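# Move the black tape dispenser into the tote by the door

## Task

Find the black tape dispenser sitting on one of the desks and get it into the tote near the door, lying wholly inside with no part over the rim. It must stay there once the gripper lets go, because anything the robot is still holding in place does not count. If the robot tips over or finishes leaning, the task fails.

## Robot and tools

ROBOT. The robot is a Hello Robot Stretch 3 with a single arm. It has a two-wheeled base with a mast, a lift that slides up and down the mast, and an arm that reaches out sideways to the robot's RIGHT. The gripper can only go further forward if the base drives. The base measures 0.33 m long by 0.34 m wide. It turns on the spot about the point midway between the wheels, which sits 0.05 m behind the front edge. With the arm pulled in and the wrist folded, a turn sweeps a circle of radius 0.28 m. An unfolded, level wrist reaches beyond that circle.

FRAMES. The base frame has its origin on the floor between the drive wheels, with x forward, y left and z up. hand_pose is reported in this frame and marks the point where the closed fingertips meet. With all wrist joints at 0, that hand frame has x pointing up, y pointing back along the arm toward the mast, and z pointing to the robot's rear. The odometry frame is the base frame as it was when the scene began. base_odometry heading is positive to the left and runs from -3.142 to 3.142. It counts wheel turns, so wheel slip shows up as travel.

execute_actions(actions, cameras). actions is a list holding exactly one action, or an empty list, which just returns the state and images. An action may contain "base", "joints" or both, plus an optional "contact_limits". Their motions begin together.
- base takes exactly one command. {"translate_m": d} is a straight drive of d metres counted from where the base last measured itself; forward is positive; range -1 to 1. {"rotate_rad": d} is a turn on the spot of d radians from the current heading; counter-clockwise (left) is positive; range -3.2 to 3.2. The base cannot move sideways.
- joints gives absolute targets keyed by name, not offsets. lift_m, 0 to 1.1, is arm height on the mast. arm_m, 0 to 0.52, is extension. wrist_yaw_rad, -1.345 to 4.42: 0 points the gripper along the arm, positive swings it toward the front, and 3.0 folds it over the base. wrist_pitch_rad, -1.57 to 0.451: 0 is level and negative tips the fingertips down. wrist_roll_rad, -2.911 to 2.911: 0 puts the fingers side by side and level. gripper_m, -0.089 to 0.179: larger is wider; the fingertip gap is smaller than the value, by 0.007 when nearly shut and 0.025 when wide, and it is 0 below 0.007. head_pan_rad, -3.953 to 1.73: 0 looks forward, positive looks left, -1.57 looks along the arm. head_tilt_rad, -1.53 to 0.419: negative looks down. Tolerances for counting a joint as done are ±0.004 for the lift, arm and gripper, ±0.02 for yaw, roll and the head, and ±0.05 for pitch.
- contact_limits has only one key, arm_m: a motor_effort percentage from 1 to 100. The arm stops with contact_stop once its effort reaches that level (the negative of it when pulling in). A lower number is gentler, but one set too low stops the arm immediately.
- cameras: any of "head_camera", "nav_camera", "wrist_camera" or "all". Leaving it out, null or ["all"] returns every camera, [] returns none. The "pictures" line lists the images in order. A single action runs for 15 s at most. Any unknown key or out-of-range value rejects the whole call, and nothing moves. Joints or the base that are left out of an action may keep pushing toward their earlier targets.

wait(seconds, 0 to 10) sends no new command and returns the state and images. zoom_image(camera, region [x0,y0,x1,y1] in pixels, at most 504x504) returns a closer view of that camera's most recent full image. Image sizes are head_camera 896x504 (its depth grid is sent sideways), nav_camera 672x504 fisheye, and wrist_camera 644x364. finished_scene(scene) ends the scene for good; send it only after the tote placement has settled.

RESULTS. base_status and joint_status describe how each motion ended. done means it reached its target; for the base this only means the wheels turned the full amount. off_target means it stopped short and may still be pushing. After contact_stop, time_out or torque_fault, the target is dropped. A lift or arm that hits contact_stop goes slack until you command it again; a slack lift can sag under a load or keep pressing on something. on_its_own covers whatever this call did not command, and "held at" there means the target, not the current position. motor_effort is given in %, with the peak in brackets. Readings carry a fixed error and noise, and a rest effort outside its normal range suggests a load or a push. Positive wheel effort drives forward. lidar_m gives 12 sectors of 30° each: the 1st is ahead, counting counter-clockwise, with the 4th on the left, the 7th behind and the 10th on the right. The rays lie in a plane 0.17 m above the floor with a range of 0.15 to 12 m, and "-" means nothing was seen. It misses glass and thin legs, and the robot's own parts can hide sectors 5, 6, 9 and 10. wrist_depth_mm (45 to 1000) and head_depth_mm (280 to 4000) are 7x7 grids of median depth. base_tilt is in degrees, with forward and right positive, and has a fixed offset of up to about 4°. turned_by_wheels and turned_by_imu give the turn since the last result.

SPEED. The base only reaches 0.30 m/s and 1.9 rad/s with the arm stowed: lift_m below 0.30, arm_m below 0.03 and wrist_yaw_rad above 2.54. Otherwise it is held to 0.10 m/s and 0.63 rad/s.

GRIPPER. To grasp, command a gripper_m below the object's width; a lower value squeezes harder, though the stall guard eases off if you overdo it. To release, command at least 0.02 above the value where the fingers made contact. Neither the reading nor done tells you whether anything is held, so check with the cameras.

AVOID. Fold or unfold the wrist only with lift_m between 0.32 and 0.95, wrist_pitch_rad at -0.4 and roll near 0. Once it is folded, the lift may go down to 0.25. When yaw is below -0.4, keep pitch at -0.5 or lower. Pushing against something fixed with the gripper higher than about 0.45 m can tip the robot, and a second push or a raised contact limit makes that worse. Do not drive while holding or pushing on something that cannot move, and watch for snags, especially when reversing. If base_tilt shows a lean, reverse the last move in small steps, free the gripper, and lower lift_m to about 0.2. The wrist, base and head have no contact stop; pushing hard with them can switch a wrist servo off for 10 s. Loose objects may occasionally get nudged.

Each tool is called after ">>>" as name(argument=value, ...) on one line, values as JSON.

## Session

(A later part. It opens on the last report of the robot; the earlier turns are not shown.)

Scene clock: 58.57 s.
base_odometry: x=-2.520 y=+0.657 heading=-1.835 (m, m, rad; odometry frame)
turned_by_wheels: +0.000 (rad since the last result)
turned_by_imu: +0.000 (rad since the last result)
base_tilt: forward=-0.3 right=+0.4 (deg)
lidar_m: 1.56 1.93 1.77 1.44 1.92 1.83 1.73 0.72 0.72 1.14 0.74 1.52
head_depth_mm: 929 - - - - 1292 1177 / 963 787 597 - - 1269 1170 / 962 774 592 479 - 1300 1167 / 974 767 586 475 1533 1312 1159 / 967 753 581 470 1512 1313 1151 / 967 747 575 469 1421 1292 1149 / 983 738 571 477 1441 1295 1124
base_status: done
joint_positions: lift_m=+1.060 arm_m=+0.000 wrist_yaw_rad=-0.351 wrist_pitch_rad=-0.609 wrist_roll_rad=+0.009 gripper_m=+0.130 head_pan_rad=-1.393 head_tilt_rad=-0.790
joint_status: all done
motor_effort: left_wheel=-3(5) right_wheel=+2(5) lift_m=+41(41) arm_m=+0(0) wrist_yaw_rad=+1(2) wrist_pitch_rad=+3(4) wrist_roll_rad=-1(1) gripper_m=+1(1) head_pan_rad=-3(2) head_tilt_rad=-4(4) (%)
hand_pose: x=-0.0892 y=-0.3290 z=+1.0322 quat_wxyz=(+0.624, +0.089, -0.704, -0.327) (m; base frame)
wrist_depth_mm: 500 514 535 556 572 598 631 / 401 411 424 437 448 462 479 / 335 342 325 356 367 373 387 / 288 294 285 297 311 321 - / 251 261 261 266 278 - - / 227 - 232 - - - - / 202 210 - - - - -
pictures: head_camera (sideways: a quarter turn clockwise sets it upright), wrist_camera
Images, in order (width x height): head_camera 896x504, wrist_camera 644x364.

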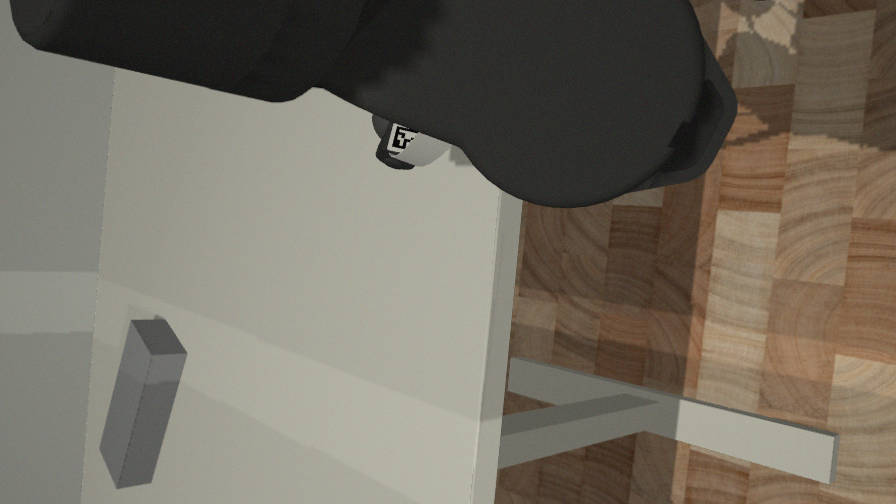

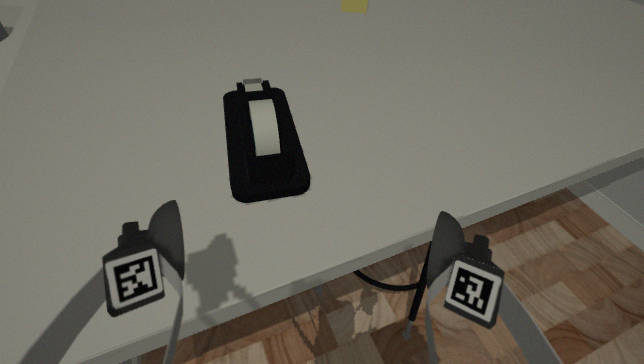

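>>> execute_actions(actions=[{"joints":{"arm_m":0.1,"lift_m":1.03}}], cameras=["wrist_camera"])

>>> execute_actions(actions=[{"joints":{"arm_m":0.19}}], cameras=["wrist_camera","nav_camera"])

Scene clock: 60.83 s.
base_odometry: x=-2.520 y=+0.657 heading=-1.835 (m, m, rad; odometry frame)
turned_by_wheels: +0.000 (rad since the last result)
turned_by_imu: +0.000 (rad since the last result)
base_tilt: forward=-0.4 right=+0.5 (deg)
lidar_m: 1.57 1.93 1.78 1.44 1.93 1.82 1.73 0.72 0.72 1.14 0.74 1.52
head_depth_mm: 929 - - 460 1486 1320 1175 / 953 782 - - 1503 1335 1167 / 962 776 612 466 1495 1329 1166 / 968 767 584 475 1534 1321 1164 / 971 753 581 471 1518 1312 1151 / 972 748 575 468 1421 1295 1149 / 982 737 570 476 1445 1291 1120
base_status: not commanded
joint_positions: lift_m=+1.030 arm_m=+0.100 wrist_yaw_rad=-0.351 wrist_pitch_rad=-0.609 wrist_roll_rad=+0.009 gripper_m=+0.130 head_pan_rad=-1.393 head_tilt_rad=-0.790
joint_status: all done
motor_effort: left_wheel=-4(4) right_wheel=+2(2) lift_m=+26(38) arm_m=+5(6) wrist_yaw_rad=+1(1) wrist_pitch_rad=+4(4) wrist_roll_rad=+0(1) gripper_m=+0(1) head_pan_rad=-3(4) head_tilt_rad=-5(4) (%)
hand_pose: x=-0.0890 y=-0.4289 z=+1.0025 quat_wxyz=(+0.624, +0.090, -0.704, -0.327) (m; base frame)
wrist_depth_mm: 432 445 458 475 494 513 540 / 345 354 366 374 387 397 413 / 289 296 291 298 317 324 334 / 249 252 249 203 270 274 281 / 218 226 220 185 234 239 242 / 198 - 197 198 205 213 220 / - 177 180 183 184 188 -
pictures: wrist_camera
Images, in order (width x height): wrist_camera 644x364.

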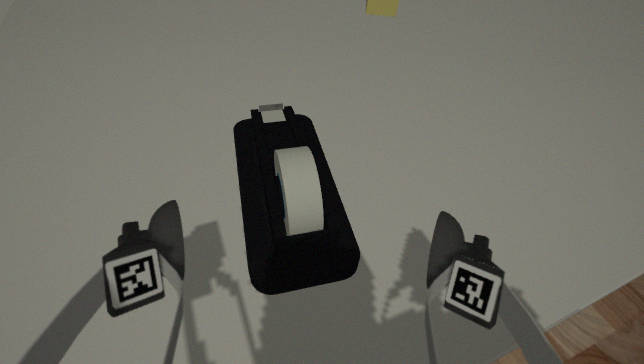

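Scene clock: 62.73 s.
base_odometry: x=-2.520 y=+0.657 heading=-1.835 (m, m, rad; odometry frame)
turned_by_wheels: +0.000 (rad since the last result)
turned_by_imu: +0.000 (rad since the last result)
base_tilt: forward=-0.4 right=+0.5 (deg)
lidar_m: 1.57 1.93 1.77 1.44 1.92 1.83 1.73 0.72 0.72 1.14 0.74 1.52
head_depth_mm: - - 478 483 1491 1308 1176 / 959 - 543 482 1519 1338 1166 / 965 781 589 479 1504 1335 1161 / 970 765 586 474 1529 1322 1157 / 967 753 580 472 1510 1316 1152 / 975 747 575 468 1415 1290 1152 / 981 741 569 477 1445 1292 1127
base_status: not commanded
joint_positions: lift_m=+1.030 arm_m=+0.190 wrist_yaw_rad=-0.351 wrist_pitch_rad=-0.609 wrist_roll_rad=+0.009 gripper_m=+0.130 head_pan_rad=-1.393 head_tilt_rad=-0.790
joint_status: all done
motor_effort: left_wheel=-3(4) right_wheel=+2(2) lift_m=+27(26) arm_m=+5(6) wrist_yaw_rad=+1(0) wrist_pitch_rad=+4(4) wrist_roll_rad=-1(1) gripper_m=+0(0) head_pan_rad=-2(2) head_tilt_rad=-4(4) (%)
hand_pose: x=-0.0890 y=-0.5189 z=+1.0025 quat_wxyz=(+0.624, +0.090, -0.704, -0.327) (m; base frame)
wrist_depth_mm: 426 444 456 472 456 518 536 / 346 354 364 373 387 398 411 / 289 294 303 308 315 324 334 / 248 253 258 258 269 274 281 / 218 225 223 201 234 240 243 / 198 - 198 170 201 213 213 / - 177 179 141 177 185 190
pictures: nav_camera (sideways: a quarter turn counterclockwise sets it upright), wrist_camera
Images, in order (width x height): nav_camera 672x504, wrist_camera 644x364.

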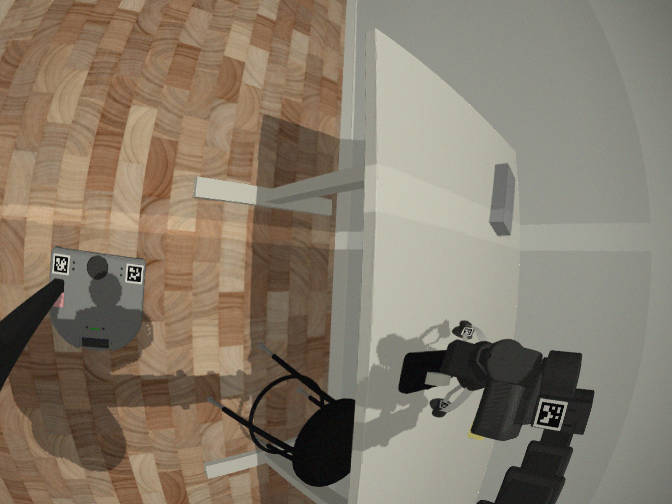

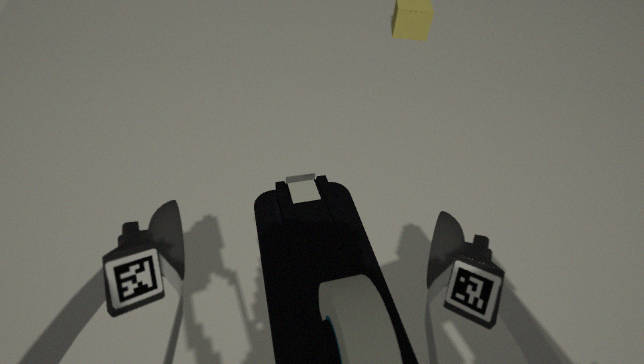

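>>> execute_actions(actions=[{"joints":{"arm_m":0.14,"wrist_yaw_rad":-0.5}}], cameras=[])

>>> execute_actions(actions=[{"joints":{"lift_m":1.005}}], cameras=["wrist_camera","nav_camera"])

Scene clock: 64.67 s.
base_odometry: x=-2.520 y=+0.657 heading=-1.835 (m, m, rad; odometry frame)
turned_by_wheels: +0.000 (rad since the last result)
turned_by_imu: +0.000 (rad since the last result)
base_tilt: forward=-0.4 right=+0.5 (deg)
lidar_m: 1.56 1.93 1.78 1.44 1.93 1.83 1.73 0.72 0.72 1.14 0.74 1.52
head_depth_mm: - - - 474 1481 1310 1176 / 950 - - 470 1512 1334 1169 / 966 779 587 478 1506 1324 1167 / 971 765 585 475 1522 1317 1161 / 969 752 580 472 1523 1311 1152 / 971 743 576 468 1420 1287 1146 / 981 741 570 477 1443 1302 1124
base_status: not commanded
joint_positions: lift_m=+1.030 arm_m=+0.140 wrist_yaw_rad=-0.499 wrist_pitch_rad=-0.609 wrist_roll_rad=+0.009 gripper_m=+0.130 head_pan_rad=-1.393 head_tilt_rad=-0.790
joint_status: all done
motor_effort: left_wheel=-4(4) right_wheel=+2(2) lift_m=+26(26) arm_m=-5(5) wrist_yaw_rad=+0(1) wrist_pitch_rad=+4(4) wrist_roll_rad=-1(1) gripper_m=+1(0) head_pan_rad=-4(3) head_tilt_rad=-5(5) (%)
hand_pose: x=-0.1155 y=-0.4576 z=+1.0025 quat_wxyz=(+0.598, +0.038, -0.708, -0.373) (m; base frame)
wrist_depth_mm: 430 446 459 474 494 513 538 / 346 354 365 376 386 399 414 / 290 295 303 309 314 326 334 / 249 253 226 264 269 276 281 / 218 226 177 225 233 239 243 / 198 - 180 186 205 212 218 / - 177 169 176 184 184 -
pictures: none
No camera images: the call's "cameras" was empty. Leave "cameras" out to get every camera's image.

Scene clock: 65.67 s.
base_odometry: x=-2.520 y=+0.657 heading=-1.835 (m, m, rad; odometry frame)
turned_by_wheels: +0.000 (rad since the last result)
turned_by_imu: +0.000 (rad since the last result)
base_tilt: forward=-0.4 right=+0.5 (deg)
lidar_m: 1.57 1.93 1.78 1.44 1.92 1.83 1.72 0.72 0.72 1.14 0.74 1.52
head_depth_mm: 947 - - 460 1501 1323 1176 / 957 816 - 456 1519 1339 1165 / 964 775 610 468 1495 1328 1159 / 971 766 584 475 1522 1314 1156 / 972 754 580 471 1526 1310 1146 / 970 746 575 468 1419 1290 1154 / 984 738 570 476 1441 1289 1120
base_status: not commanded
joint_positions: lift_m=+1.005 arm_m=+0.140 wrist_yaw_rad=-0.499 wrist_pitch_rad=-0.609 wrist_roll_rad=+0.009 gripper_m=+0.130 head_pan_rad=-1.393 head_tilt_rad=-0.790
joint_status: all done
motor_effort: left_wheel=-4(4) right_wheel=+2(2) lift_m=+26(26) arm_m=-5(5) wrist_yaw_rad=-1(0) wrist_pitch_rad=+4(4) wrist_roll_rad=-1(1) gripper_m=+0(0) head_pan_rad=-3(3) head_tilt_rad=-5(5) (%)
hand_pose: x=-0.1155 y=-0.4576 z=+0.9775 quat_wxyz=(+0.598, +0.038, -0.708, -0.373) (m; base frame)
wrist_depth_mm: 374 385 398 413 432 448 472 / 303 307 316 326 338 347 358 / 251 256 234 269 277 282 291 / 216 220 159 224 234 239 244 / 191 197 146 190 203 208 211 / 172 - 154 161 179 185 190 / - 154 150 155 160 161 -
pictures: nav_camera (sideways: a quarter turn counterclockwise sets it upright), wrist_camera
Images, in order (width x height): nav_camera 672x504, wrist_camera 644x364.

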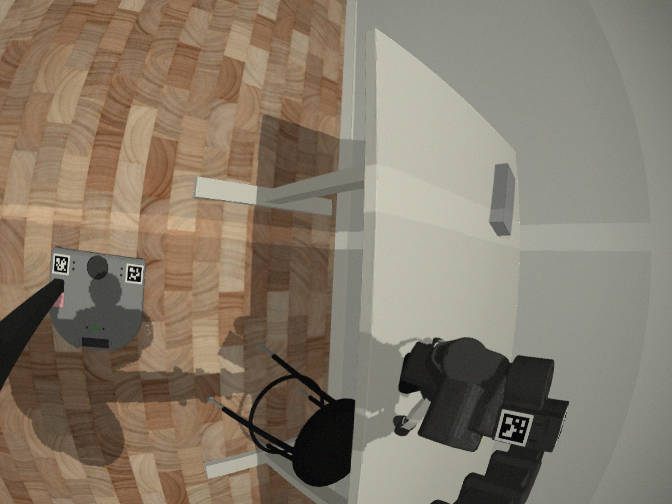

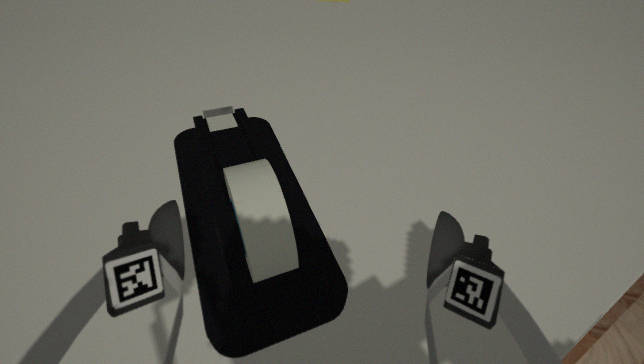

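>>> execute_actions(actions=[{"base":{"translate_m":0.03},"joints":{"arm_m":0.2}}], cameras=["wrist_camera"])

Scene clock: 67.60 s.
base_odometry: x=-2.528 y=+0.628 heading=-1.836 (m, m, rad; odometry frame)
turned_by_wheels: +0.000 (rad since the last result)
turned_by_imu: -0.001 (rad since the last result)
base_tilt: forward=-0.4 right=+0.4 (deg)
lidar_m: 1.54 1.91 1.76 1.44 1.93 1.86 1.76 0.74 0.79 1.14 0.73 1.52
head_depth_mm: 933 - - 485 1493 1327 1176 / 955 - - 482 1514 1338 1175 / 966 779 574 480 1519 1319 1165 / 973 766 587 475 1529 1321 1158 / 968 745 578 472 1520 1305 1157 / 971 748 576 468 1242 1287 1147 / 977 740 571 476 1505 1305 1127
base_status: done
joint_positions: lift_m=+1.005 arm_m=+0.199 wrist_yaw_rad=-0.513 wrist_pitch_rad=-0.609 wrist_roll_rad=+0.006 gripper_m=+0.130 head_pan_rad=-1.393 head_tilt_rad=-0.790
joint_status: all done
motor_effort: left_wheel=-7(7) right_wheel=+7(6) lift_m=+26(26) arm_m=+8(9) wrist_yaw_rad=+11(10) wrist_pitch_rad=+4(4) wrist_roll_rad=+1(1) gripper_m=-4(5) head_pan_rad=-3(2) head_tilt_rad=-5(4) (%)
hand_pose: x=-0.1180 y=-0.5155 z=+0.9777 quat_wxyz=(+0.597, +0.033, -0.708, -0.377) (m; base frame)
wrist_depth_mm: 376 383 397 416 438 452 475 / 300 307 317 328 336 351 365 / 251 256 263 271 277 284 291 / 216 220 215 198 235 240 246 / 190 196 192 158 203 210 212 / 171 - 173 132 105 188 186 / - 154 156 141 101 161 166
pictures: wrist_camera
Images, in order (width x height): wrist_camera 644x364.

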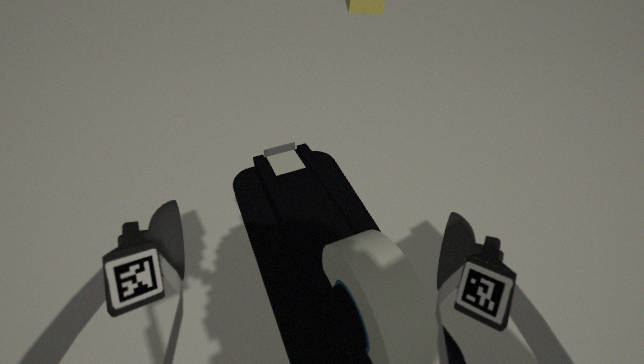

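>>> execute_actions(actions=[{"base":{"translate_m":0.04},"joints":{"arm_m":0.2,"wrist_yaw_rad":-0.75}}], cameras=["wrist_camera","nav_camera"])

Scene clock: 69.47 s.
base_odometry: x=-2.538 y=+0.589 heading=-1.836 (m, m, rad; odometry frame)
turned_by_wheels: +0.000 (rad since the last result)
turned_by_imu: +0.000 (rad since the last result)
base_tilt: forward=-0.4 right=+0.5 (deg)
lidar_m: 1.50 1.87 1.74 1.44 1.93 1.90 1.80 0.77 0.81 1.13 0.71 1.51
head_depth_mm: 929 - - 485 1487 1328 1173 / 952 - - 481 1513 1337 1167 / 961 777 570 478 1501 1336 1168 / 965 763 586 474 1489 1320 1158 / 970 740 580 471 1512 1319 1151 / 972 748 576 468 1233 1277 1132 / 981 738 570 466 1511 1304 1145
base_status: done
joint_positions: lift_m=+1.005 arm_m=+0.200 wrist_yaw_rad=-0.751 wrist_pitch_rad=-0.607 wrist_roll_rad=+0.004 gripper_m=+0.130 head_pan_rad=-1.393 head_tilt_rad=-0.790
joint_status: all done
motor_effort: left_wheel=-5(7) right_wheel=+4(10) lift_m=+27(26) arm_m=+5(8) wrist_yaw_rad=+2(9) wrist_pitch_rad=+3(4) wrist_roll_rad=+1(1) gripper_m=-1(3) head_pan_rad=-3(4) head_tilt_rad=-5(5) (%)
hand_pose: x=-0.1558 y=-0.4883 z=+0.9780 quat_wxyz=(+0.549, -0.052, -0.706, -0.444) (m; base frame)
wrist_depth_mm: 379 388 401 415 437 454 479 / 300 308 319 329 340 352 362 / 252 257 262 271 279 285 295 / 216 221 203 184 235 242 248 / 191 197 188 142 127 210 214 / 172 - 172 151 131 187 190 / - 154 156 148 155 162 172
pictures: nav_camera (sideways: a quarter turn counterclockwise sets it upright), wrist_camera
Images, in order (width x height): nav_camera 672x504, wrist_camera 644x364.

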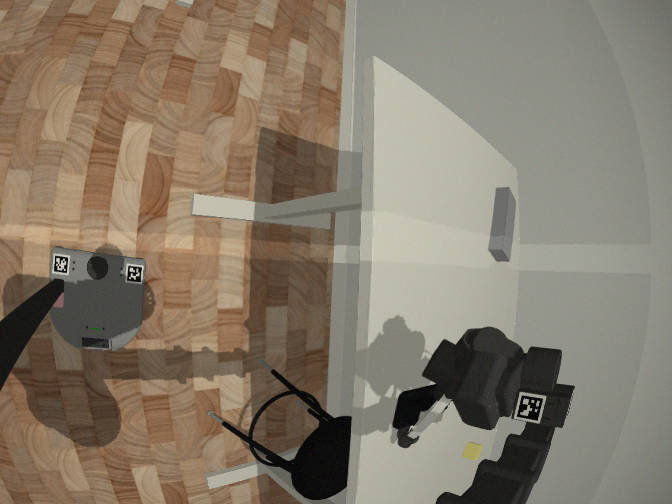

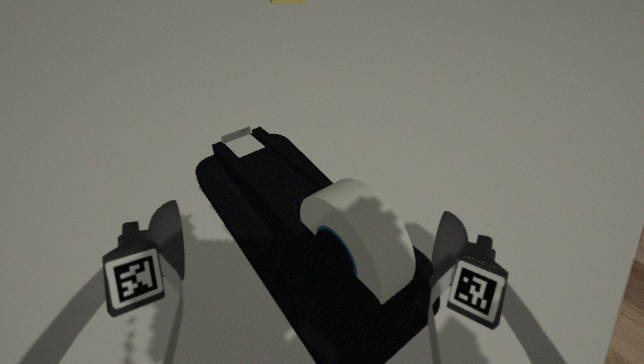

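>>> execute_actions(actions=[{"joints":{"lift_m":1.06,"arm_m":0.12}}], cameras=[])

>>> execute_actions(actions=[{"base":{"translate_m":-0.09},"joints":{"wrist_yaw_rad":-0.2,"lift_m":1.03}}], cameras=["wrist_camera"])

Scene clock: 71.80 s.
base_odometry: x=-2.538 y=+0.589 heading=-1.836 (m, m, rad; odometry frame)
turned_by_wheels: +0.000 (rad since the last result)
turned_by_imu: +0.000 (rad since the last result)
base_tilt: forward=-0.4 right=+0.5 (deg)
lidar_m: 1.50 1.88 1.74 1.44 1.93 1.90 1.80 0.77 0.81 1.13 0.71 1.51
head_depth_mm: - - - 474 1490 1333 1181 / 958 - - 481 1505 1337 1168 / 958 810 570 479 1510 1320 1168 / 968 760 585 474 1499 1316 1155 / 967 739 580 471 1517 1311 1160 / 970 747 573 466 1238 1278 1131 / 981 737 570 464 1500 1292 1144
base_status: not commanded
joint_positions: lift_m=+1.060 arm_m=+0.120 wrist_yaw_rad=-0.751 wrist_pitch_rad=-0.609 wrist_roll_rad=+0.004 gripper_m=+0.130 head_pan_rad=-1.393 head_tilt_rad=-0.790
joint_status: all done
motor_effort: left_wheel=-4(5) right_wheel=+3(5) lift_m=+41(42) arm_m=-5(6) wrist_yaw_rad=+1(1) wrist_pitch_rad=+4(4) wrist_roll_rad=+1(1) gripper_m=+1(1) head_pan_rad=-4(3) head_tilt_rad=-4(5) (%)
hand_pose: x=-0.1555 y=-0.4088 z=+1.0322 quat_wxyz=(+0.549, -0.051, -0.706, -0.445) (m; base frame)
wrist_depth_mm: 492 515 527 558 574 599 668 / 397 406 418 436 450 463 - / 333 338 350 357 367 382 - / 285 290 262 305 310 338 - / 251 261 239 255 270 - - / 226 - 224 231 239 - - / 202 203 207 210 - - -
pictures: none
No camera images: the call's "cameras" was empty. Leave "cameras" out to get every camera's image.

Scene clock: 74.10 s.
base_odometry: x=-2.514 y=+0.676 heading=-1.836 (m, m, rad; odometry frame)
turned_by_wheels: +0.000 (rad since the last result)
turned_by_imu: -0.001 (rad since the last result)
base_tilt: forward=-0.3 right=+0.5 (deg)
lidar_m: 1.59 1.94 1.78 1.44 1.93 1.81 1.71 1.01 0.70 1.14 0.75 1.52
head_depth_mm: 924 - - 474 1503 1323 1177 / 955 802 - 458 1503 1332 1171 / 968 774 610 478 1503 1323 1162 / 970 766 587 475 1528 1319 1154 / 968 757 580 472 1516 1315 1149 / 973 745 576 478 1466 1298 1145 / 986 739 571 477 1412 1286 1124
base_status: done
joint_positions: lift_m=+1.030 arm_m=+0.120 wrist_yaw_rad=-0.201 wrist_pitch_rad=-0.615 wrist_roll_rad=+0.004 gripper_m=+0.130 head_pan_rad=-1.393 head_tilt_rad=-0.790
joint_status: all done
motor_effort: left_wheel=-3(9) right_wheel=+2(4) lift_m=+26(37) arm_m=-3(5) wrist_yaw_rad=+1(9) wrist_pitch_rad=+6(7) wrist_roll_rad=+1(1) gripper_m=+1(2) head_pan_rad=-2(3) head_tilt_rad=-5(4) (%)
hand_pose: x=-0.0607 y=-0.4566 z=+1.0016 quat_wxyz=(+0.648, +0.145, -0.693, -0.281) (m; base frame)
wrist_depth_mm: 407 434 450 466 472 509 539 / 342 348 361 370 380 396 409 / 285 292 299 280 313 323 334 / 246 251 256 223 268 275 281 / 216 224 222 167 233 238 242 / 196 - 197 174 200 212 213 / - 176 179 178 184 184 190
pictures: wrist_camera
Images, in order (width x height): wrist_camera 644x364.

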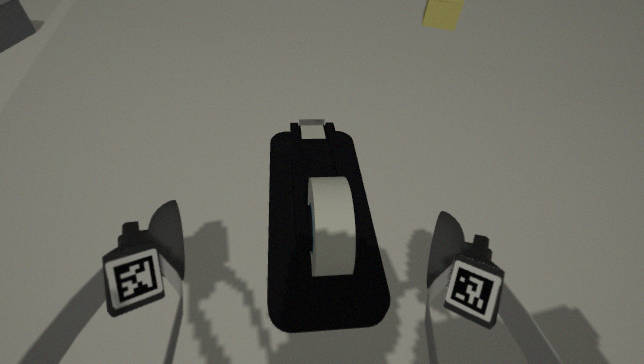

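Well aligned. Advance a little, lower, grip.

>>> execute_actions(actions=[{"joints":{"arm_m":0.15,"lift_m":0.99}}], cameras=["wrist_camera"])

>>> execute_actions(actions=[{"joints":{"gripper_m":-0.03}}], cameras=["wrist_camera"])

>>> execute_actions(actions=[{"joints":{"lift_m":1.07}}], cameras=["wrist_camera"])

Scene clock: 76.17 s.
base_odometry: x=-2.514 y=+0.676 heading=-1.836 (m, m, rad; odometry frame)
turned_by_wheels: +0.000 (rad since the last result)
turned_by_imu: -0.003 (rad since the last result)
base_tilt: forward=-0.4 right=+0.4 (deg)
lidar_m: 1.59 1.95 1.79 1.44 1.92 1.82 1.71 1.12 0.70 1.14 0.75 1.52
head_depth_mm: 962 - - 472 1495 1318 1179 / 963 - - 459 1503 1337 1168 / 965 778 614 477 1509 1328 1169 / 973 766 587 475 1534 1316 1165 / 967 758 580 471 1525 1315 1153 / 972 748 576 480 1462 1298 1150 / 981 742 569 478 1407 1293 1127
base_status: not commanded
joint_positions: lift_m=+0.997 arm_m=+0.149 wrist_yaw_rad=-0.201 wrist_pitch_rad=-0.609 wrist_roll_rad=+0.005 gripper_m=+0.130 head_pan_rad=-1.393 head_tilt_rad=-0.791
joint_status: lift_m contact_stop (moved -0.033 of -0.040); the others done
on_its_own: lift_m is slack since a contact_stop, until your next command for it (your +0.990 is given up)
motor_effort: left_wheel=-3(6) right_wheel=-1(2) lift_m=+32(31) arm_m=+14(16) wrist_yaw_rad=+1(2) wrist_pitch_rad=+4(6) wrist_roll_rad=+0(1) gripper_m=-2(3) head_pan_rad=-3(3) head_tilt_rad=-4(4) (%)
hand_pose: x=-0.0607 y=-0.4864 z=+0.9697 quat_wxyz=(+0.648, +0.143, -0.694, -0.279) (m; base frame)
wrist_depth_mm: 357 368 382 395 413 431 451 / 287 296 302 312 320 333 344 / 240 244 252 225 265 270 279 / 207 210 213 179 223 229 235 / 181 187 186 127 189 201 202 / 165 - 165 118 139 178 177 / 143 147 149 135 146 154 159
pictures: wrist_camera
Images, in order (width x height): wrist_camera 644x364.

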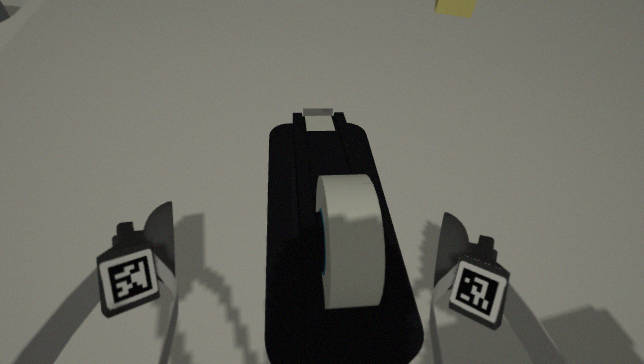

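not run: a stop came earlier in this reply.

not run: a stop came earlier in this reply.

>>> execute_actions(actions=[{"joints":{"lift_m":1.008,"gripper_m":-0.03}}], cameras=["wrist_camera"])

>>> execute_actions(actions=[{"joints":{"lift_m":1.07}}], cameras=["wrist_camera"])

Scene clock: 78.73 s.
base_odometry: x=-2.514 y=+0.676 heading=-1.836 (m, m, rad; odometry frame)
turned_by_wheels: +0.000 (rad since the last result)
turned_by_imu: -0.001 (rad since the last result)
base_tilt: forward=-0.4 right=+0.4 (deg)
lidar_m: 1.59 1.95 1.79 1.44 1.92 1.81 1.71 1.11 0.70 1.14 0.75 1.51
head_depth_mm: 948 - - 475 1529 1318 1174 / 959 780 - 468 1515 1328 1171 / 964 777 610 478 1519 1333 1169 / 973 767 587 474 1522 1322 1155 / 970 758 581 472 1513 1308 1160 / 973 745 574 479 1474 1302 1149 / 981 739 570 477 1405 1285 1132
base_status: not commanded
joint_positions: lift_m=+1.008 arm_m=+0.150 wrist_yaw_rad=-0.246 wrist_pitch_rad=-0.600 wrist_roll_rad=+0.000 gripper_m=-0.028 head_pan_rad=-1.393 head_tilt_rad=-0.791
joint_status: all done
on_its_own: wrist_yaw_rad is held at -0.238, not at your -0.200, by its stall guard, which is not easing now
motor_effort: left_wheel=-6(9) right_wheel=+4(10) lift_m=+35(43) arm_m=+5(13) wrist_yaw_rad=+6(19) wrist_pitch_rad=+0(6) wrist_roll_rad=+2(2) gripper_m=-41(99) head_pan_rad=-3(4) head_tilt_rad=-4(4) (%)
hand_pose: x=-0.0696 y=-0.4865 z=+0.9820 quat_wxyz=(+0.645, +0.125, -0.696, -0.291) (m; base frame)
wrist_depth_mm: 384 400 418 437 450 479 505 / 310 319 329 337 352 368 380 / 258 264 271 277 288 297 307 / 222 227 226 201 244 248 256 / 195 197 202 127 216 215 219 / 173 177 171 120 185 188 192 / 155 159 156 134 161 169 171
pictures: wrist_camera
Images, in order (width x height): wrist_camera 644x364.

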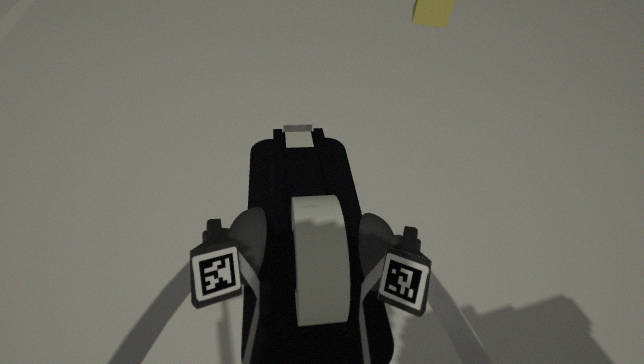

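Scene clock: 80.37 s.
base_odometry: x=-2.514 y=+0.676 heading=-1.836 (m, m, rad; odometry frame)
turned_by_wheels: +0.000 (rad since the last result)
turned_by_imu: +0.000 (rad since the last result)
base_tilt: forward=-0.3 right=+0.5 (deg)
lidar_m: 1.59 1.95 1.79 1.44 1.92 1.81 1.71 1.11 0.70 1.14 0.75 1.52
head_depth_mm: - - 473 484 1522 1308 1175 / 956 - 538 481 1511 1329 1173 / 965 775 592 477 1505 1329 1168 / 975 763 585 475 1526 1321 1156 / 971 755 580 470 1526 1302 1153 / 972 742 573 478 1473 1305 1142 / 981 736 569 476 1408 1285 1131
base_status: not commanded
joint_positions: lift_m=+1.070 arm_m=+0.150 wrist_yaw_rad=-0.239 wrist_pitch_rad=-0.642 wrist_roll_rad=+0.002 gripper_m=-0.021 head_pan_rad=-1.393 head_tilt_rad=-0.791
joint_status: all done
on_its_own: wrist_yaw_rad is held at -0.238, not at your -0.200, by its stall guard, which is not easing now; gripper_m is held at -0.023, not at your -0.030, by its stall guard, which is still easing
motor_effort: left_wheel=-1(7) right_wheel=+1(6) lift_m=+44(47) arm_m=+4(5) wrist_yaw_rad=+1(6) wrist_pitch_rad=+18(21) wrist_roll_rad=+2(4) gripper_m=-27(41) head_pan_rad=-2(2) head_tilt_rad=-4(4) (%)
hand_pose: x=-0.0667 y=-0.4800 z=+1.0355 quat_wxyz=(+0.639, +0.142, -0.693, -0.302) (m; base frame)
wrist_depth_mm: 468 482 497 516 508 561 593 / 383 395 404 421 431 448 460 / 328 335 340 350 359 372 380 / 285 290 288 216 309 316 324 / 251 256 262 133 273 277 283 / 226 229 170 119 242 245 249 / 204 206 201 130 214 221 224
pictures: wrist_camera
Images, in order (width x height): wrist_camera 644x364.

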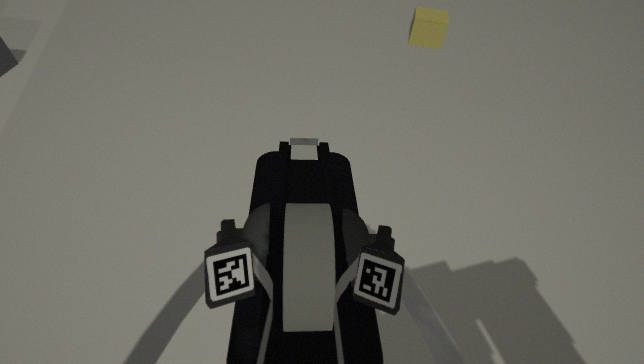

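>>> execute_actions(actions=[{"joints":{"arm_m":0.0,"lift_m":1.09,"wrist_yaw_rad":-0.24}}], cameras=[])

>>> execute_actions(actions=[{"base":{"rotate_rad":3.05},"joints":{"head_pan_rad":0,"head_tilt_rad":-0.8}}], cameras=["nav_camera","wrist_camera"])

Scene clock: 83.30 s.
base_odometry: x=-2.514 y=+0.676 heading=-1.836 (m, m, rad; odometry frame)
turned_by_wheels: +0.000 (rad since the last result)
turned_by_imu: +0.000 (rad since the last result)
base_tilt: forward=-0.3 right=+0.4 (deg)
lidar_m: 1.58 1.95 1.78 1.44 1.92 1.81 1.71 1.12 0.70 1.14 0.75 1.51
head_depth_mm: 954 - - - - 1314 1170 / 962 786 626 - - 1335 1173 / 966 773 591 477 1509 1325 1163 / 974 764 586 474 1530 1316 1164 / 967 755 581 471 1515 1316 1152 / 972 746 575 478 1468 1304 1144 / 985 737 569 476 1415 1287 1125
base_status: not commanded
joint_positions: lift_m=+1.090 arm_m=+0.000 wrist_yaw_rad=-0.239 wrist_pitch_rad=-0.642 wrist_roll_rad=+0.002 gripper_m=-0.012 head_pan_rad=-1.393 head_tilt_rad=-0.791
joint_status: all done
on_its_own: gripper_m is held at -0.013, not at your -0.030, by its stall guard, which is not easing now
motor_effort: left_wheel=-2(1) right_wheel=+1(1) lift_m=+44(46) arm_m=-5(6) wrist_yaw_rad=+0(0) wrist_pitch_rad=+18(18) wrist_roll_rad=+1(1) gripper_m=-24(26) head_pan_rad=-3(3) head_tilt_rad=-4(4) (%)
hand_pose: x=-0.0668 y=-0.3305 z=+1.0555 quat_wxyz=(+0.639, +0.141, -0.693, -0.302) (m; base frame)
wrist_depth_mm: 475 527 547 562 585 613 642 / 422 430 443 455 473 488 508 / 358 364 373 384 393 403 418 / 308 315 313 216 338 345 355 / 273 279 285 128 299 317 - / 246 251 168 119 - - - / 224 235 241 130 - - -
pictures: none
No camera images: the call's "cameras" was empty. Leave "cameras" out to get every camera's image.

Scene clock: 89.07 s.
base_odometry: x=-2.514 y=+0.676 heading=+1.214 (m, m, rad; odometry frame)
turned_by_wheels: +3.050 (rad since the last result)
turned_by_imu: +3.070 (rad since the last result)
base_tilt: forward=-0.4 right=+0.5 (deg)
lidar_m: 1.70 1.71 0.70 0.77 0.75 1.39 1.59 1.95 1.79 1.44 1.60 1.90
head_depth_mm: 1612 1873 2140 1846 1555 1338 1169 / 1588 1824 2086 1834 1552 1331 1167 / 1528 1775 2032 1827 1534 1325 1157 / 1499 1725 2005 1813 1530 1322 1151 / 1470 1710 1955 1807 1504 1316 1154 / 1440 1678 1925 1780 1509 1305 1140 / 1425 1623 1868 1781 1497 1301 1143
base_status: done
joint_positions: lift_m=+1.090 arm_m=+0.000 wrist_yaw_rad=-0.240 wrist_pitch_rad=-0.642 wrist_roll_rad=+0.002 gripper_m=-0.012 head_pan_rad=-0.007 head_tilt_rad=-0.791
joint_status: all done
on_its_own: gripper_m is held at -0.013, not at your -0.030, by its stall guard, which is not easing now
motor_effort: left_wheel=-4(10) right_wheel=+3(5) lift_m=+44(44) arm_m=-5(5) wrist_yaw_rad=+0(1) wrist_pitch_rad=+18(18) wrist_roll_rad=+2(2) gripper_m=-25(23) head_pan_rad=+4(38) head_tilt_rad=-4(4) (%)
hand_pose: x=-0.0668 y=-0.3305 z=+1.0555 quat_wxyz=(+0.639, +0.141, -0.693, -0.302) (m; base frame)
wrist_depth_mm: - - - - - - - / - - - - - - - / - - - - - - - / - - - 216 - - - / - - - 128 - - - / - - 168 119 - - - / - - - 130 - - -
pictures: nav_camera (sideways: a quarter turn counterclockwise sets it upright), wrist_camera
Images, in order (width x height): nav_camera 672x504, wrist_camera 644x364.

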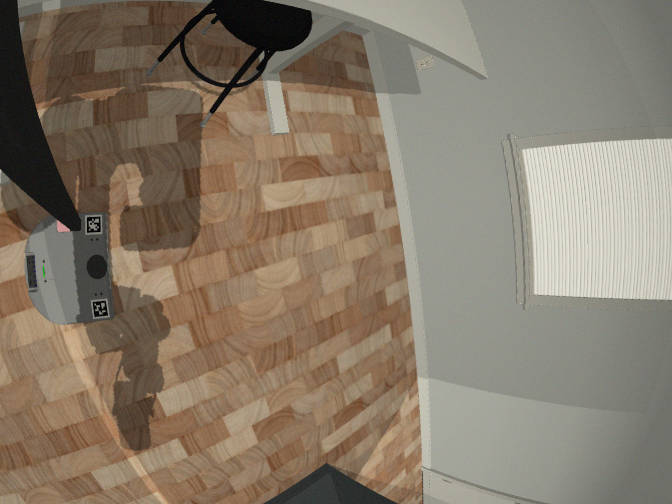

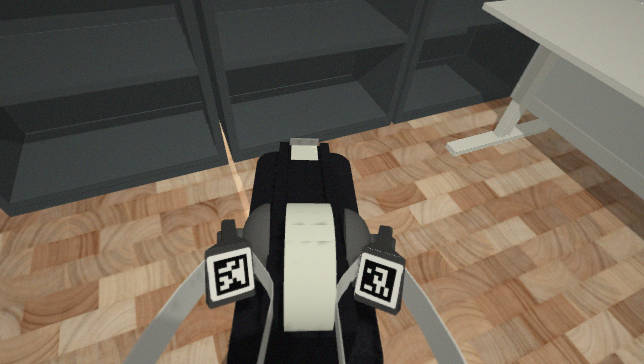

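>>> execute_actions(actions=[{"base":{"translate_m":1.0},"joints":{"wrist_yaw_rad":1.3}}], cameras=[])

>>> execute_actions(actions=[{"base":{"translate_m":0.2},"joints":{"lift_m":0.8}}], cameras=[])

>>> execute_actions(actions=[{"base":{"rotate_rad":-1.5},"joints":{"head_tilt_rad":-0.6,"lift_m":0.6}}])

Scene clock: 100.97 s.
base_odometry: x=-2.165 y=+1.613 heading=+1.214 (m, m, rad; odometry frame)
turned_by_wheels: +0.000 (rad since the last result)
turned_by_imu: +0.002 (rad since the last result)
base_tilt: forward=-0.3 right=+0.5 (deg)
lidar_m: 0.73 0.74 0.90 0.87 0.78 0.79 2.57 2.40 1.67 1.28 1.29 0.82
head_depth_mm: 667 761 888 1094 1378 1335 1172 / 651 748 835 1063 1318 1326 1168 / 641 731 824 1020 1272 1323 1165 / 627 715 804 993 1220 1319 1160 / 616 698 781 961 1179 1309 1156 / 603 685 766 934 1135 1278 1142 / 592 669 753 908 1100 1267 1138
base_status: done
joint_positions: lift_m=+1.090 arm_m=+0.000 wrist_yaw_rad=+1.299 wrist_pitch_rad=-0.642 wrist_roll_rad=+0.003 gripper_m=-0.012 head_pan_rad=-0.007 head_tilt_rad=-0.791
joint_status: all done
on_its_own: gripper_m is held at -0.013, not at your -0.030, by its stall guard, which is not easing now
motor_effort: left_wheel=-4(8) right_wheel=+2(7) lift_m=+44(44) arm_m=-5(5) wrist_yaw_rad=+2(3) wrist_pitch_rad=+18(18) wrist_roll_rad=+1(2) gripper_m=-22(24) head_pan_rad=+4(2) head_tilt_rad=-4(4) (%)
hand_pose: x=+0.1623 y=-0.1967 z=+1.0555 quat_wxyz=(+0.669, +0.584, -0.400, +0.227) (m; base frame)
wrist_depth_mm: 544 598 668 747 872 - - / 589 641 738 860 - - - / 660 746 845 986 - - - / 746 863 955 217 - - - / 859 992 - 128 - - - / - - 168 119 - - - / - - - 130 - - -
pictures: none
No camera images: the call's "cameras" was empty. Leave "cameras" out to get every camera's image.

Scene clock: 104.43 s.
base_odometry: x=-2.095 y=+1.801 heading=+1.213 (m, m, rad; odometry frame)
turned_by_wheels: +0.000 (rad since the last result)
turned_by_imu: +0.000 (rad since the last result)
base_tilt: forward=-0.4 right=+0.5 (deg)
lidar_m: 0.54 0.54 0.66 1.28 1.26 0.93 3.20 2.54 1.78 1.29 0.95 0.60
head_depth_mm: 476 546 641 758 989 1270 499 / 466 534 625 732 949 1247 1170 / 456 522 607 685 911 1209 1165 / 448 510 591 660 879 1146 1163 / 439 499 577 648 851 1089 1154 / 431 488 562 633 816 1044 1145 / 422 478 549 620 789 997 1140
base_status: done
joint_positions: lift_m=+0.800 arm_m=+0.000 wrist_yaw_rad=+1.299 wrist_pitch_rad=-0.643 wrist_roll_rad=+0.003 gripper_m=-0.012 head_pan_rad=-0.007 head_tilt_rad=-0.791
joint_status: all done
on_its_own: gripper_m is held at -0.013, not at your -0.030, by its stall guard, which is not easing now
motor_effort: left_wheel=-4(6) right_wheel=+3(6) lift_m=+30(39) arm_m=-5(5) wrist_yaw_rad=+1(1) wrist_pitch_rad=+18(18) wrist_roll_rad=+1(1) gripper_m=-24(24) head_pan_rad=+3(4) head_tilt_rad=-4(4) (%)
hand_pose: x=+0.1622 y=-0.1966 z=+0.7660 quat_wxyz=(+0.669, +0.584, -0.400, +0.227) (m; base frame)
wrist_depth_mm: 392 434 480 544 622 728 884 / 433 481 538 621 729 890 - / 478 537 608 699 871 - - / 538 609 677 216 - - - / 613 710 808 128 - - - / 719 821 168 119 995 982 998 / 788 816 807 130 840 889 898
pictures: none
No camera images: the call's "cameras" was empty. Leave "cameras" out to get every camera's image.

Scene clock: 107.73 s.
base_odometry: x=-2.095 y=+1.801 heading=-0.286 (m, m, rad; odometry frame)
turned_by_wheels: -1.500 (rad since the last result)
turned_by_imu: -1.511 (rad since the last result)
base_tilt: forward=-0.4 right=+0.4 (deg)
lidar_m: 1.29 0.85 0.58 0.54 0.55 0.70 1.35 0.94 0.93 2.76 2.56 1.78
head_depth_mm: 1475 1553 1773 1971 1768 1500 1273 / 1139 1224 1627 1954 1746 1490 1260 / 2914 3144 1687 1729 1711 1490 1261 / 2932 3242 3093 2268 1809 1484 1247 / 2881 3209 3030 2257 1783 1468 1238 / 2853 3119 2935 2240 1770 1457 1239 / 2803 3023 2754 2221 1758 1458 1233
base_status: done
joint_positions: lift_m=+0.600 arm_m=+0.000 wrist_yaw_rad=+1.299 wrist_pitch_rad=-0.643 wrist_roll_rad=+0.003 gripper_m=-0.012 head_pan_rad=-0.007 head_tilt_rad=-0.606
joint_status: all done
on_its_own: gripper_m is held at -0.013, not at your -0.030, by its stall guard, which is not easing now
motor_effort: left_wheel=+6(13) right_wheel=-3(6) lift_m=+31(31) arm_m=-5(5) wrist_yaw_rad=+1(2) wrist_pitch_rad=+18(18) wrist_roll_rad=+1(1) gripper_m=-23(24) head_pan_rad=+3(3) head_tilt_rad=+3(16) (%)
hand_pose: x=+0.1623 y=-0.1966 z=+0.5660 quat_wxyz=(+0.669, +0.584, -0.400, +0.227) (m; base frame)
wrist_depth_mm: - - - - - - - / - - - - - - - / - - - - - - - / 888 894 879 217 944 999 - / 789 793 819 128 856 861 876 / 706 717 168 120 774 763 776 / 633 642 627 130 660 680 696
pictures: head_camera (sideways: a quarter turn clockwise sets it upright), nav_camera (sideways: a quarter turn counterclockwise sets it upright), wrist_camera
Images, in order (width x height): head_camera 896x504, nav_camera 672x504, wrist_camera 644x364.

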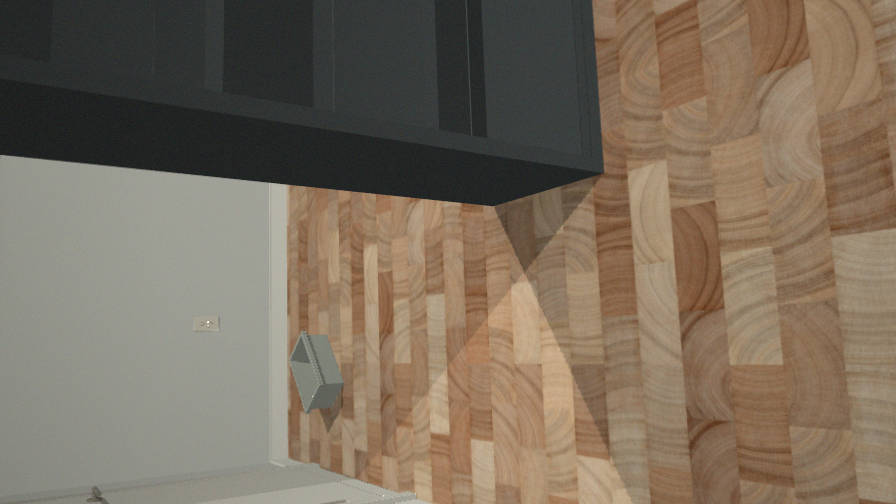

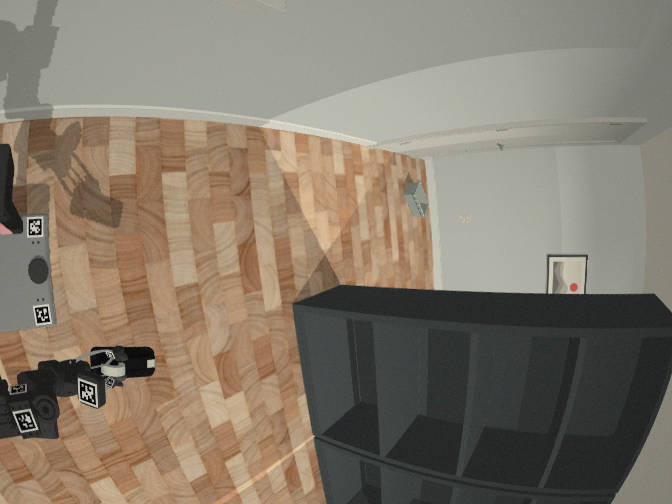

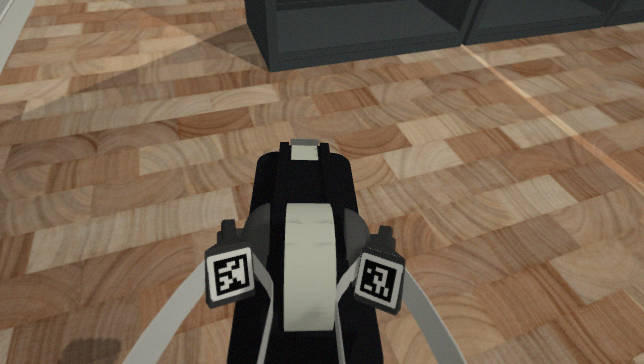

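>>> execute_actions(actions=[{"base":{"rotate_rad":0.17},"joints":{"wrist_yaw_rad":1.5}}], cameras=[])

>>> execute_actions(actions=[{"base":{"translate_m":0.9},"joints":{"lift_m":0.5}}], cameras=["head_camera","nav_camera"])

Scene clock: 109.40 s.
base_odometry: x=-2.095 y=+1.801 heading=-0.117 (m, m, rad; odometry frame)
turned_by_wheels: +0.170 (rad since the last result)
turned_by_imu: +0.171 (rad since the last result)
base_tilt: forward=-0.3 right=+0.5 (deg)
lidar_m: 1.65 0.72 0.55 0.54 0.57 0.83 0.94 0.93 1.74 2.77 1.78 1.29
head_depth_mm: 2845 1465 1425 1465 1666 1498 1260 / 2882 3171 3247 2167 1769 1488 1266 / 2894 3196 3192 2309 1807 1485 1252 / 2946 3164 2985 2287 1793 1478 1251 / 2883 3189 3022 2269 1782 1465 1249 / 2046 2158 2300 2165 1765 1464 1239 / 1504 1550 1612 1660 1664 1454 1235
base_status: done
joint_positions: lift_m=+0.600 arm_m=+0.000 wrist_yaw_rad=+1.500 wrist_pitch_rad=-0.643 wrist_roll_rad=+0.003 gripper_m=-0.012 head_pan_rad=-0.007 head_tilt_rad=-0.606
joint_status: all done
on_its_own: gripper_m is held at -0.013, not at your -0.030, by its stall guard, which is not easing now
motor_effort: left_wheel=-5(8) right_wheel=+3(4) lift_m=+31(31) arm_m=-5(5) wrist_yaw_rad=+1(3) wrist_pitch_rad=+18(18) wrist_roll_rad=+1(1) gripper_m=-24(24) head_pan_rad=+5(5) head_tilt_rad=+3(2) (%)
hand_pose: x=+0.1688 y=-0.1590 z=+0.5660 quat_wxyz=(+0.643, +0.621, -0.339, +0.293) (m; base frame)
wrist_depth_mm: 835 - - - - - - / 845 - - - - - - / 858 - - - - - - / 835 901 890 216 972 - - / 782 793 814 128 848 853 875 / 693 719 168 119 763 752 780 / 631 646 625 130 655 689 691
pictures: none
No camera images: the call's "cameras" was empty. Leave "cameras" out to get every camera's image.

Scene clock: 119.37 s.
base_odometry: x=-1.201 y=+1.696 heading=-0.117 (m, m, rad; odometry frame)
turned_by_wheels: +0.000 (rad since the last result)
turned_by_imu: +0.002 (rad since the last result)
base_tilt: forward=-0.4 right=+0.5 (deg)
lidar_m: 1.37 0.63 0.48 0.48 0.50 0.73 1.82 1.72 3.05 1.41 0.59 0.75
head_depth_mm: 2116 2326 2580 2339 1822 1497 1267 / 2114 2349 2609 2322 1814 1488 1268 / 2152 2332 2609 2298 1805 1481 1256 / 2130 2354 2624 2206 1796 1473 1249 / 2144 2369 2644 2273 1779 1461 1245 / 1771 1863 1974 1998 1769 1466 1234 / 1255 1274 1336 1438 1508 1416 1239
base_status: done
joint_positions: lift_m=+0.500 arm_m=+0.000 wrist_yaw_rad=+1.500 wrist_pitch_rad=-0.643 wrist_roll_rad=+0.003 gripper_m=-0.012 head_pan_rad=-0.007 head_tilt_rad=-0.606
joint_status: all done
on_its_own: gripper_m is held at -0.013, not at your -0.030, by its stall guard, which is not easing now
motor_effort: left_wheel=-5(6) right_wheel=+3(5) lift_m=+31(30) arm_m=-5(5) wrist_yaw_rad=+1(1) wrist_pitch_rad=+18(18) wrist_roll_rad=+1(1) gripper_m=-24(24) head_pan_rad=+3(2) head_tilt_rad=+2(2) (%)
hand_pose: x=+0.1688 y=-0.1590 z=+0.4659 quat_wxyz=(+0.643, +0.621, -0.339, +0.293) (m; base frame)
wrist_depth_mm: 756 - - - - 612 406 / 757 - - - - 604 400 / 757 886 909 931 954 591 396 / 733 766 775 217 807 581 393 / 673 683 706 128 729 577 618 / 604 610 168 119 655 603 600 / 547 550 538 130 567 582 596
pictures: head_camera (sideways: a quarter turn clockwise sets it upright), nav_camera (sideways: a quarter turn counterclockwise sets it upright)
Images, in order (width x height): head_camera 896x504, nav_camera 672x504.

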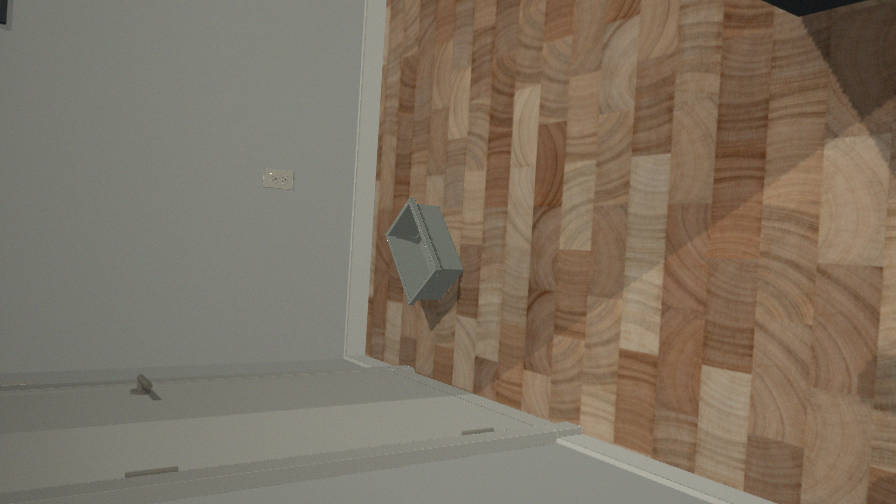

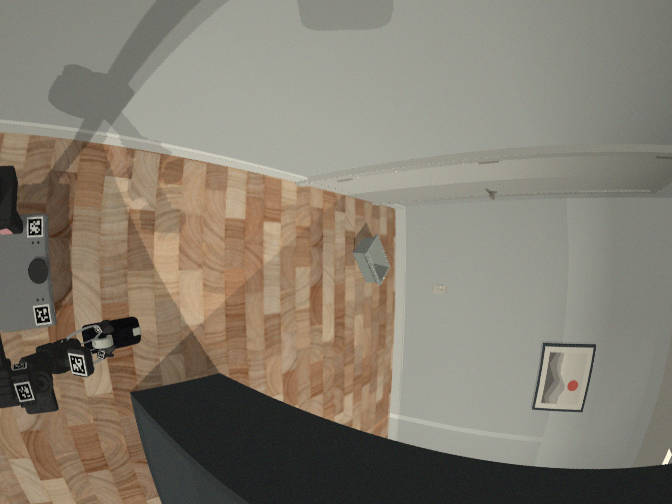

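>>> execute_actions(actions=[{"base":{"rotate_rad":-0.13}}], cameras=[])

>>> execute_actions(actions=[{"base":{"translate_m":1.0}}], cameras=["head_camera"])

Scene clock: 120.97 s.
base_odometry: x=-1.201 y=+1.696 heading=-0.247 (m, m, rad; odometry frame)
turned_by_wheels: -0.130 (rad since the last result)
turned_by_imu: -0.131 (rad since the last result)
base_tilt: forward=-0.3 right=+0.4 (deg)
lidar_m: 2.17 0.71 0.50 0.47 0.49 0.64 1.55 1.72 2.39 2.33 0.59 0.66
head_depth_mm: 2201 2431 2695 2347 1846 1175 1179 / 2192 2413 2694 2304 1820 1490 1265 / 2172 2401 2662 2312 1793 1486 1257 / 2156 2367 2649 2280 1786 1474 1250 / 2138 2335 2608 2208 1770 1454 1250 / 2127 2324 2593 2232 1775 1462 1241 / 2043 2229 2095 2078 1761 1452 1236
base_status: done
joint_positions: lift_m=+0.500 arm_m=+0.000 wrist_yaw_rad=+1.500 wrist_pitch_rad=-0.643 wrist_roll_rad=+0.003 gripper_m=-0.012 head_pan_rad=-0.007 head_tilt_rad=-0.606
joint_status: not commanded
on_its_own: gripper_m is held at -0.013, not at your -0.030, by its stall guard, which is not easing now
motor_effort: left_wheel=+7(9) right_wheel=-4(4) lift_m=+31(31) arm_m=-5(5) wrist_yaw_rad=+1(1) wrist_pitch_rad=+18(18) wrist_roll_rad=+1(1) gripper_m=-24(24) head_pan_rad=+5(4) head_tilt_rad=+2(2) (%)
hand_pose: x=+0.1688 y=-0.1590 z=+0.4659 quat_wxyz=(+0.643, +0.621, -0.339, +0.293) (m; base frame)
wrist_depth_mm: 913 - - - - 480 342 / 905 - - - 835 487 347 / 840 893 921 918 842 494 405 / 752 771 761 217 788 502 747 / 678 687 698 128 713 614 674 / 604 612 168 119 656 650 662 / 547 559 540 130 569 584 601
pictures: none
No camera images: the call's "cameras" was empty. Leave "cameras" out to get every camera's image.

Scene clock: 131.93 s.
base_odometry: x=-0.231 y=+1.452 heading=-0.246 (m, m, rad; odometry frame)
turned_by_wheels: +0.000 (rad since the last result)
turned_by_imu: +0.002 (rad since the last result)
base_tilt: forward=-0.4 right=+0.4 (deg)
lidar_m: 1.53 0.76 0.55 0.52 0.54 0.71 1.74 0.65 0.48 0.66 2.29 1.61
head_depth_mm: 1321 1460 1634 1850 1824 1501 1270 / 1318 1452 1623 1830 1834 1497 1258 / 1298 1442 1596 1793 1808 1481 1259 / 1291 1423 1601 1786 1799 1476 1247 / 1290 1419 1564 1760 1762 1430 1240 / 1269 1399 1558 1749 1767 1413 1238 / 1265 1390 1535 1731 1772 1452 1223
base_status: done
joint_positions: lift_m=+0.500 arm_m=+0.000 wrist_yaw_rad=+1.500 wrist_pitch_rad=-0.643 wrist_roll_rad=+0.003 gripper_m=-0.012 head_pan_rad=-0.007 head_tilt_rad=-0.606
joint_status: not commanded
on_its_own: gripper_m is held at -0.013, not at your -0.030, by its stall guard, which is not easing now
motor_effort: left_wheel=+5(14) right_wheel=-3(5) lift_m=+31(30) arm_m=-5(5) wrist_yaw_rad=+1(1) wrist_pitch_rad=+18(18) wrist_roll_rad=+1(1) gripper_m=-23(24) head_pan_rad=+3(3) head_tilt_rad=+3(2) (%)
hand_pose: x=+0.1688 y=-0.1590 z=+0.4659 quat_wxyz=(+0.643, +0.621, -0.339, +0.293) (m; base frame)
wrist_depth_mm: 944 - - - - - - / 939 - - - - - - / 867 899 926 921 961 973 - / 762 773 767 217 813 846 859 / 672 681 701 128 723 736 741 / 601 608 168 119 660 652 665 / 542 559 545 130 571 596 594
pictures: head_camera (sideways: a quarter turn clockwise sets it upright)
Images, in order (width x height): head_camera 896x504.

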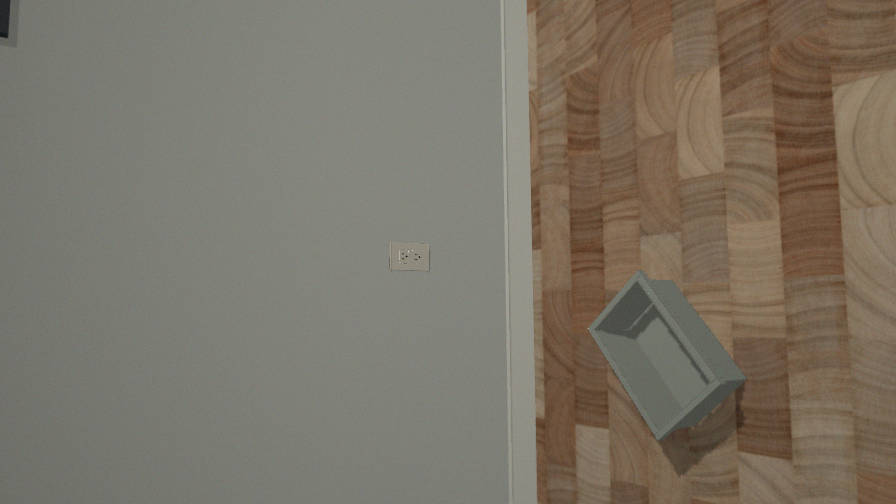

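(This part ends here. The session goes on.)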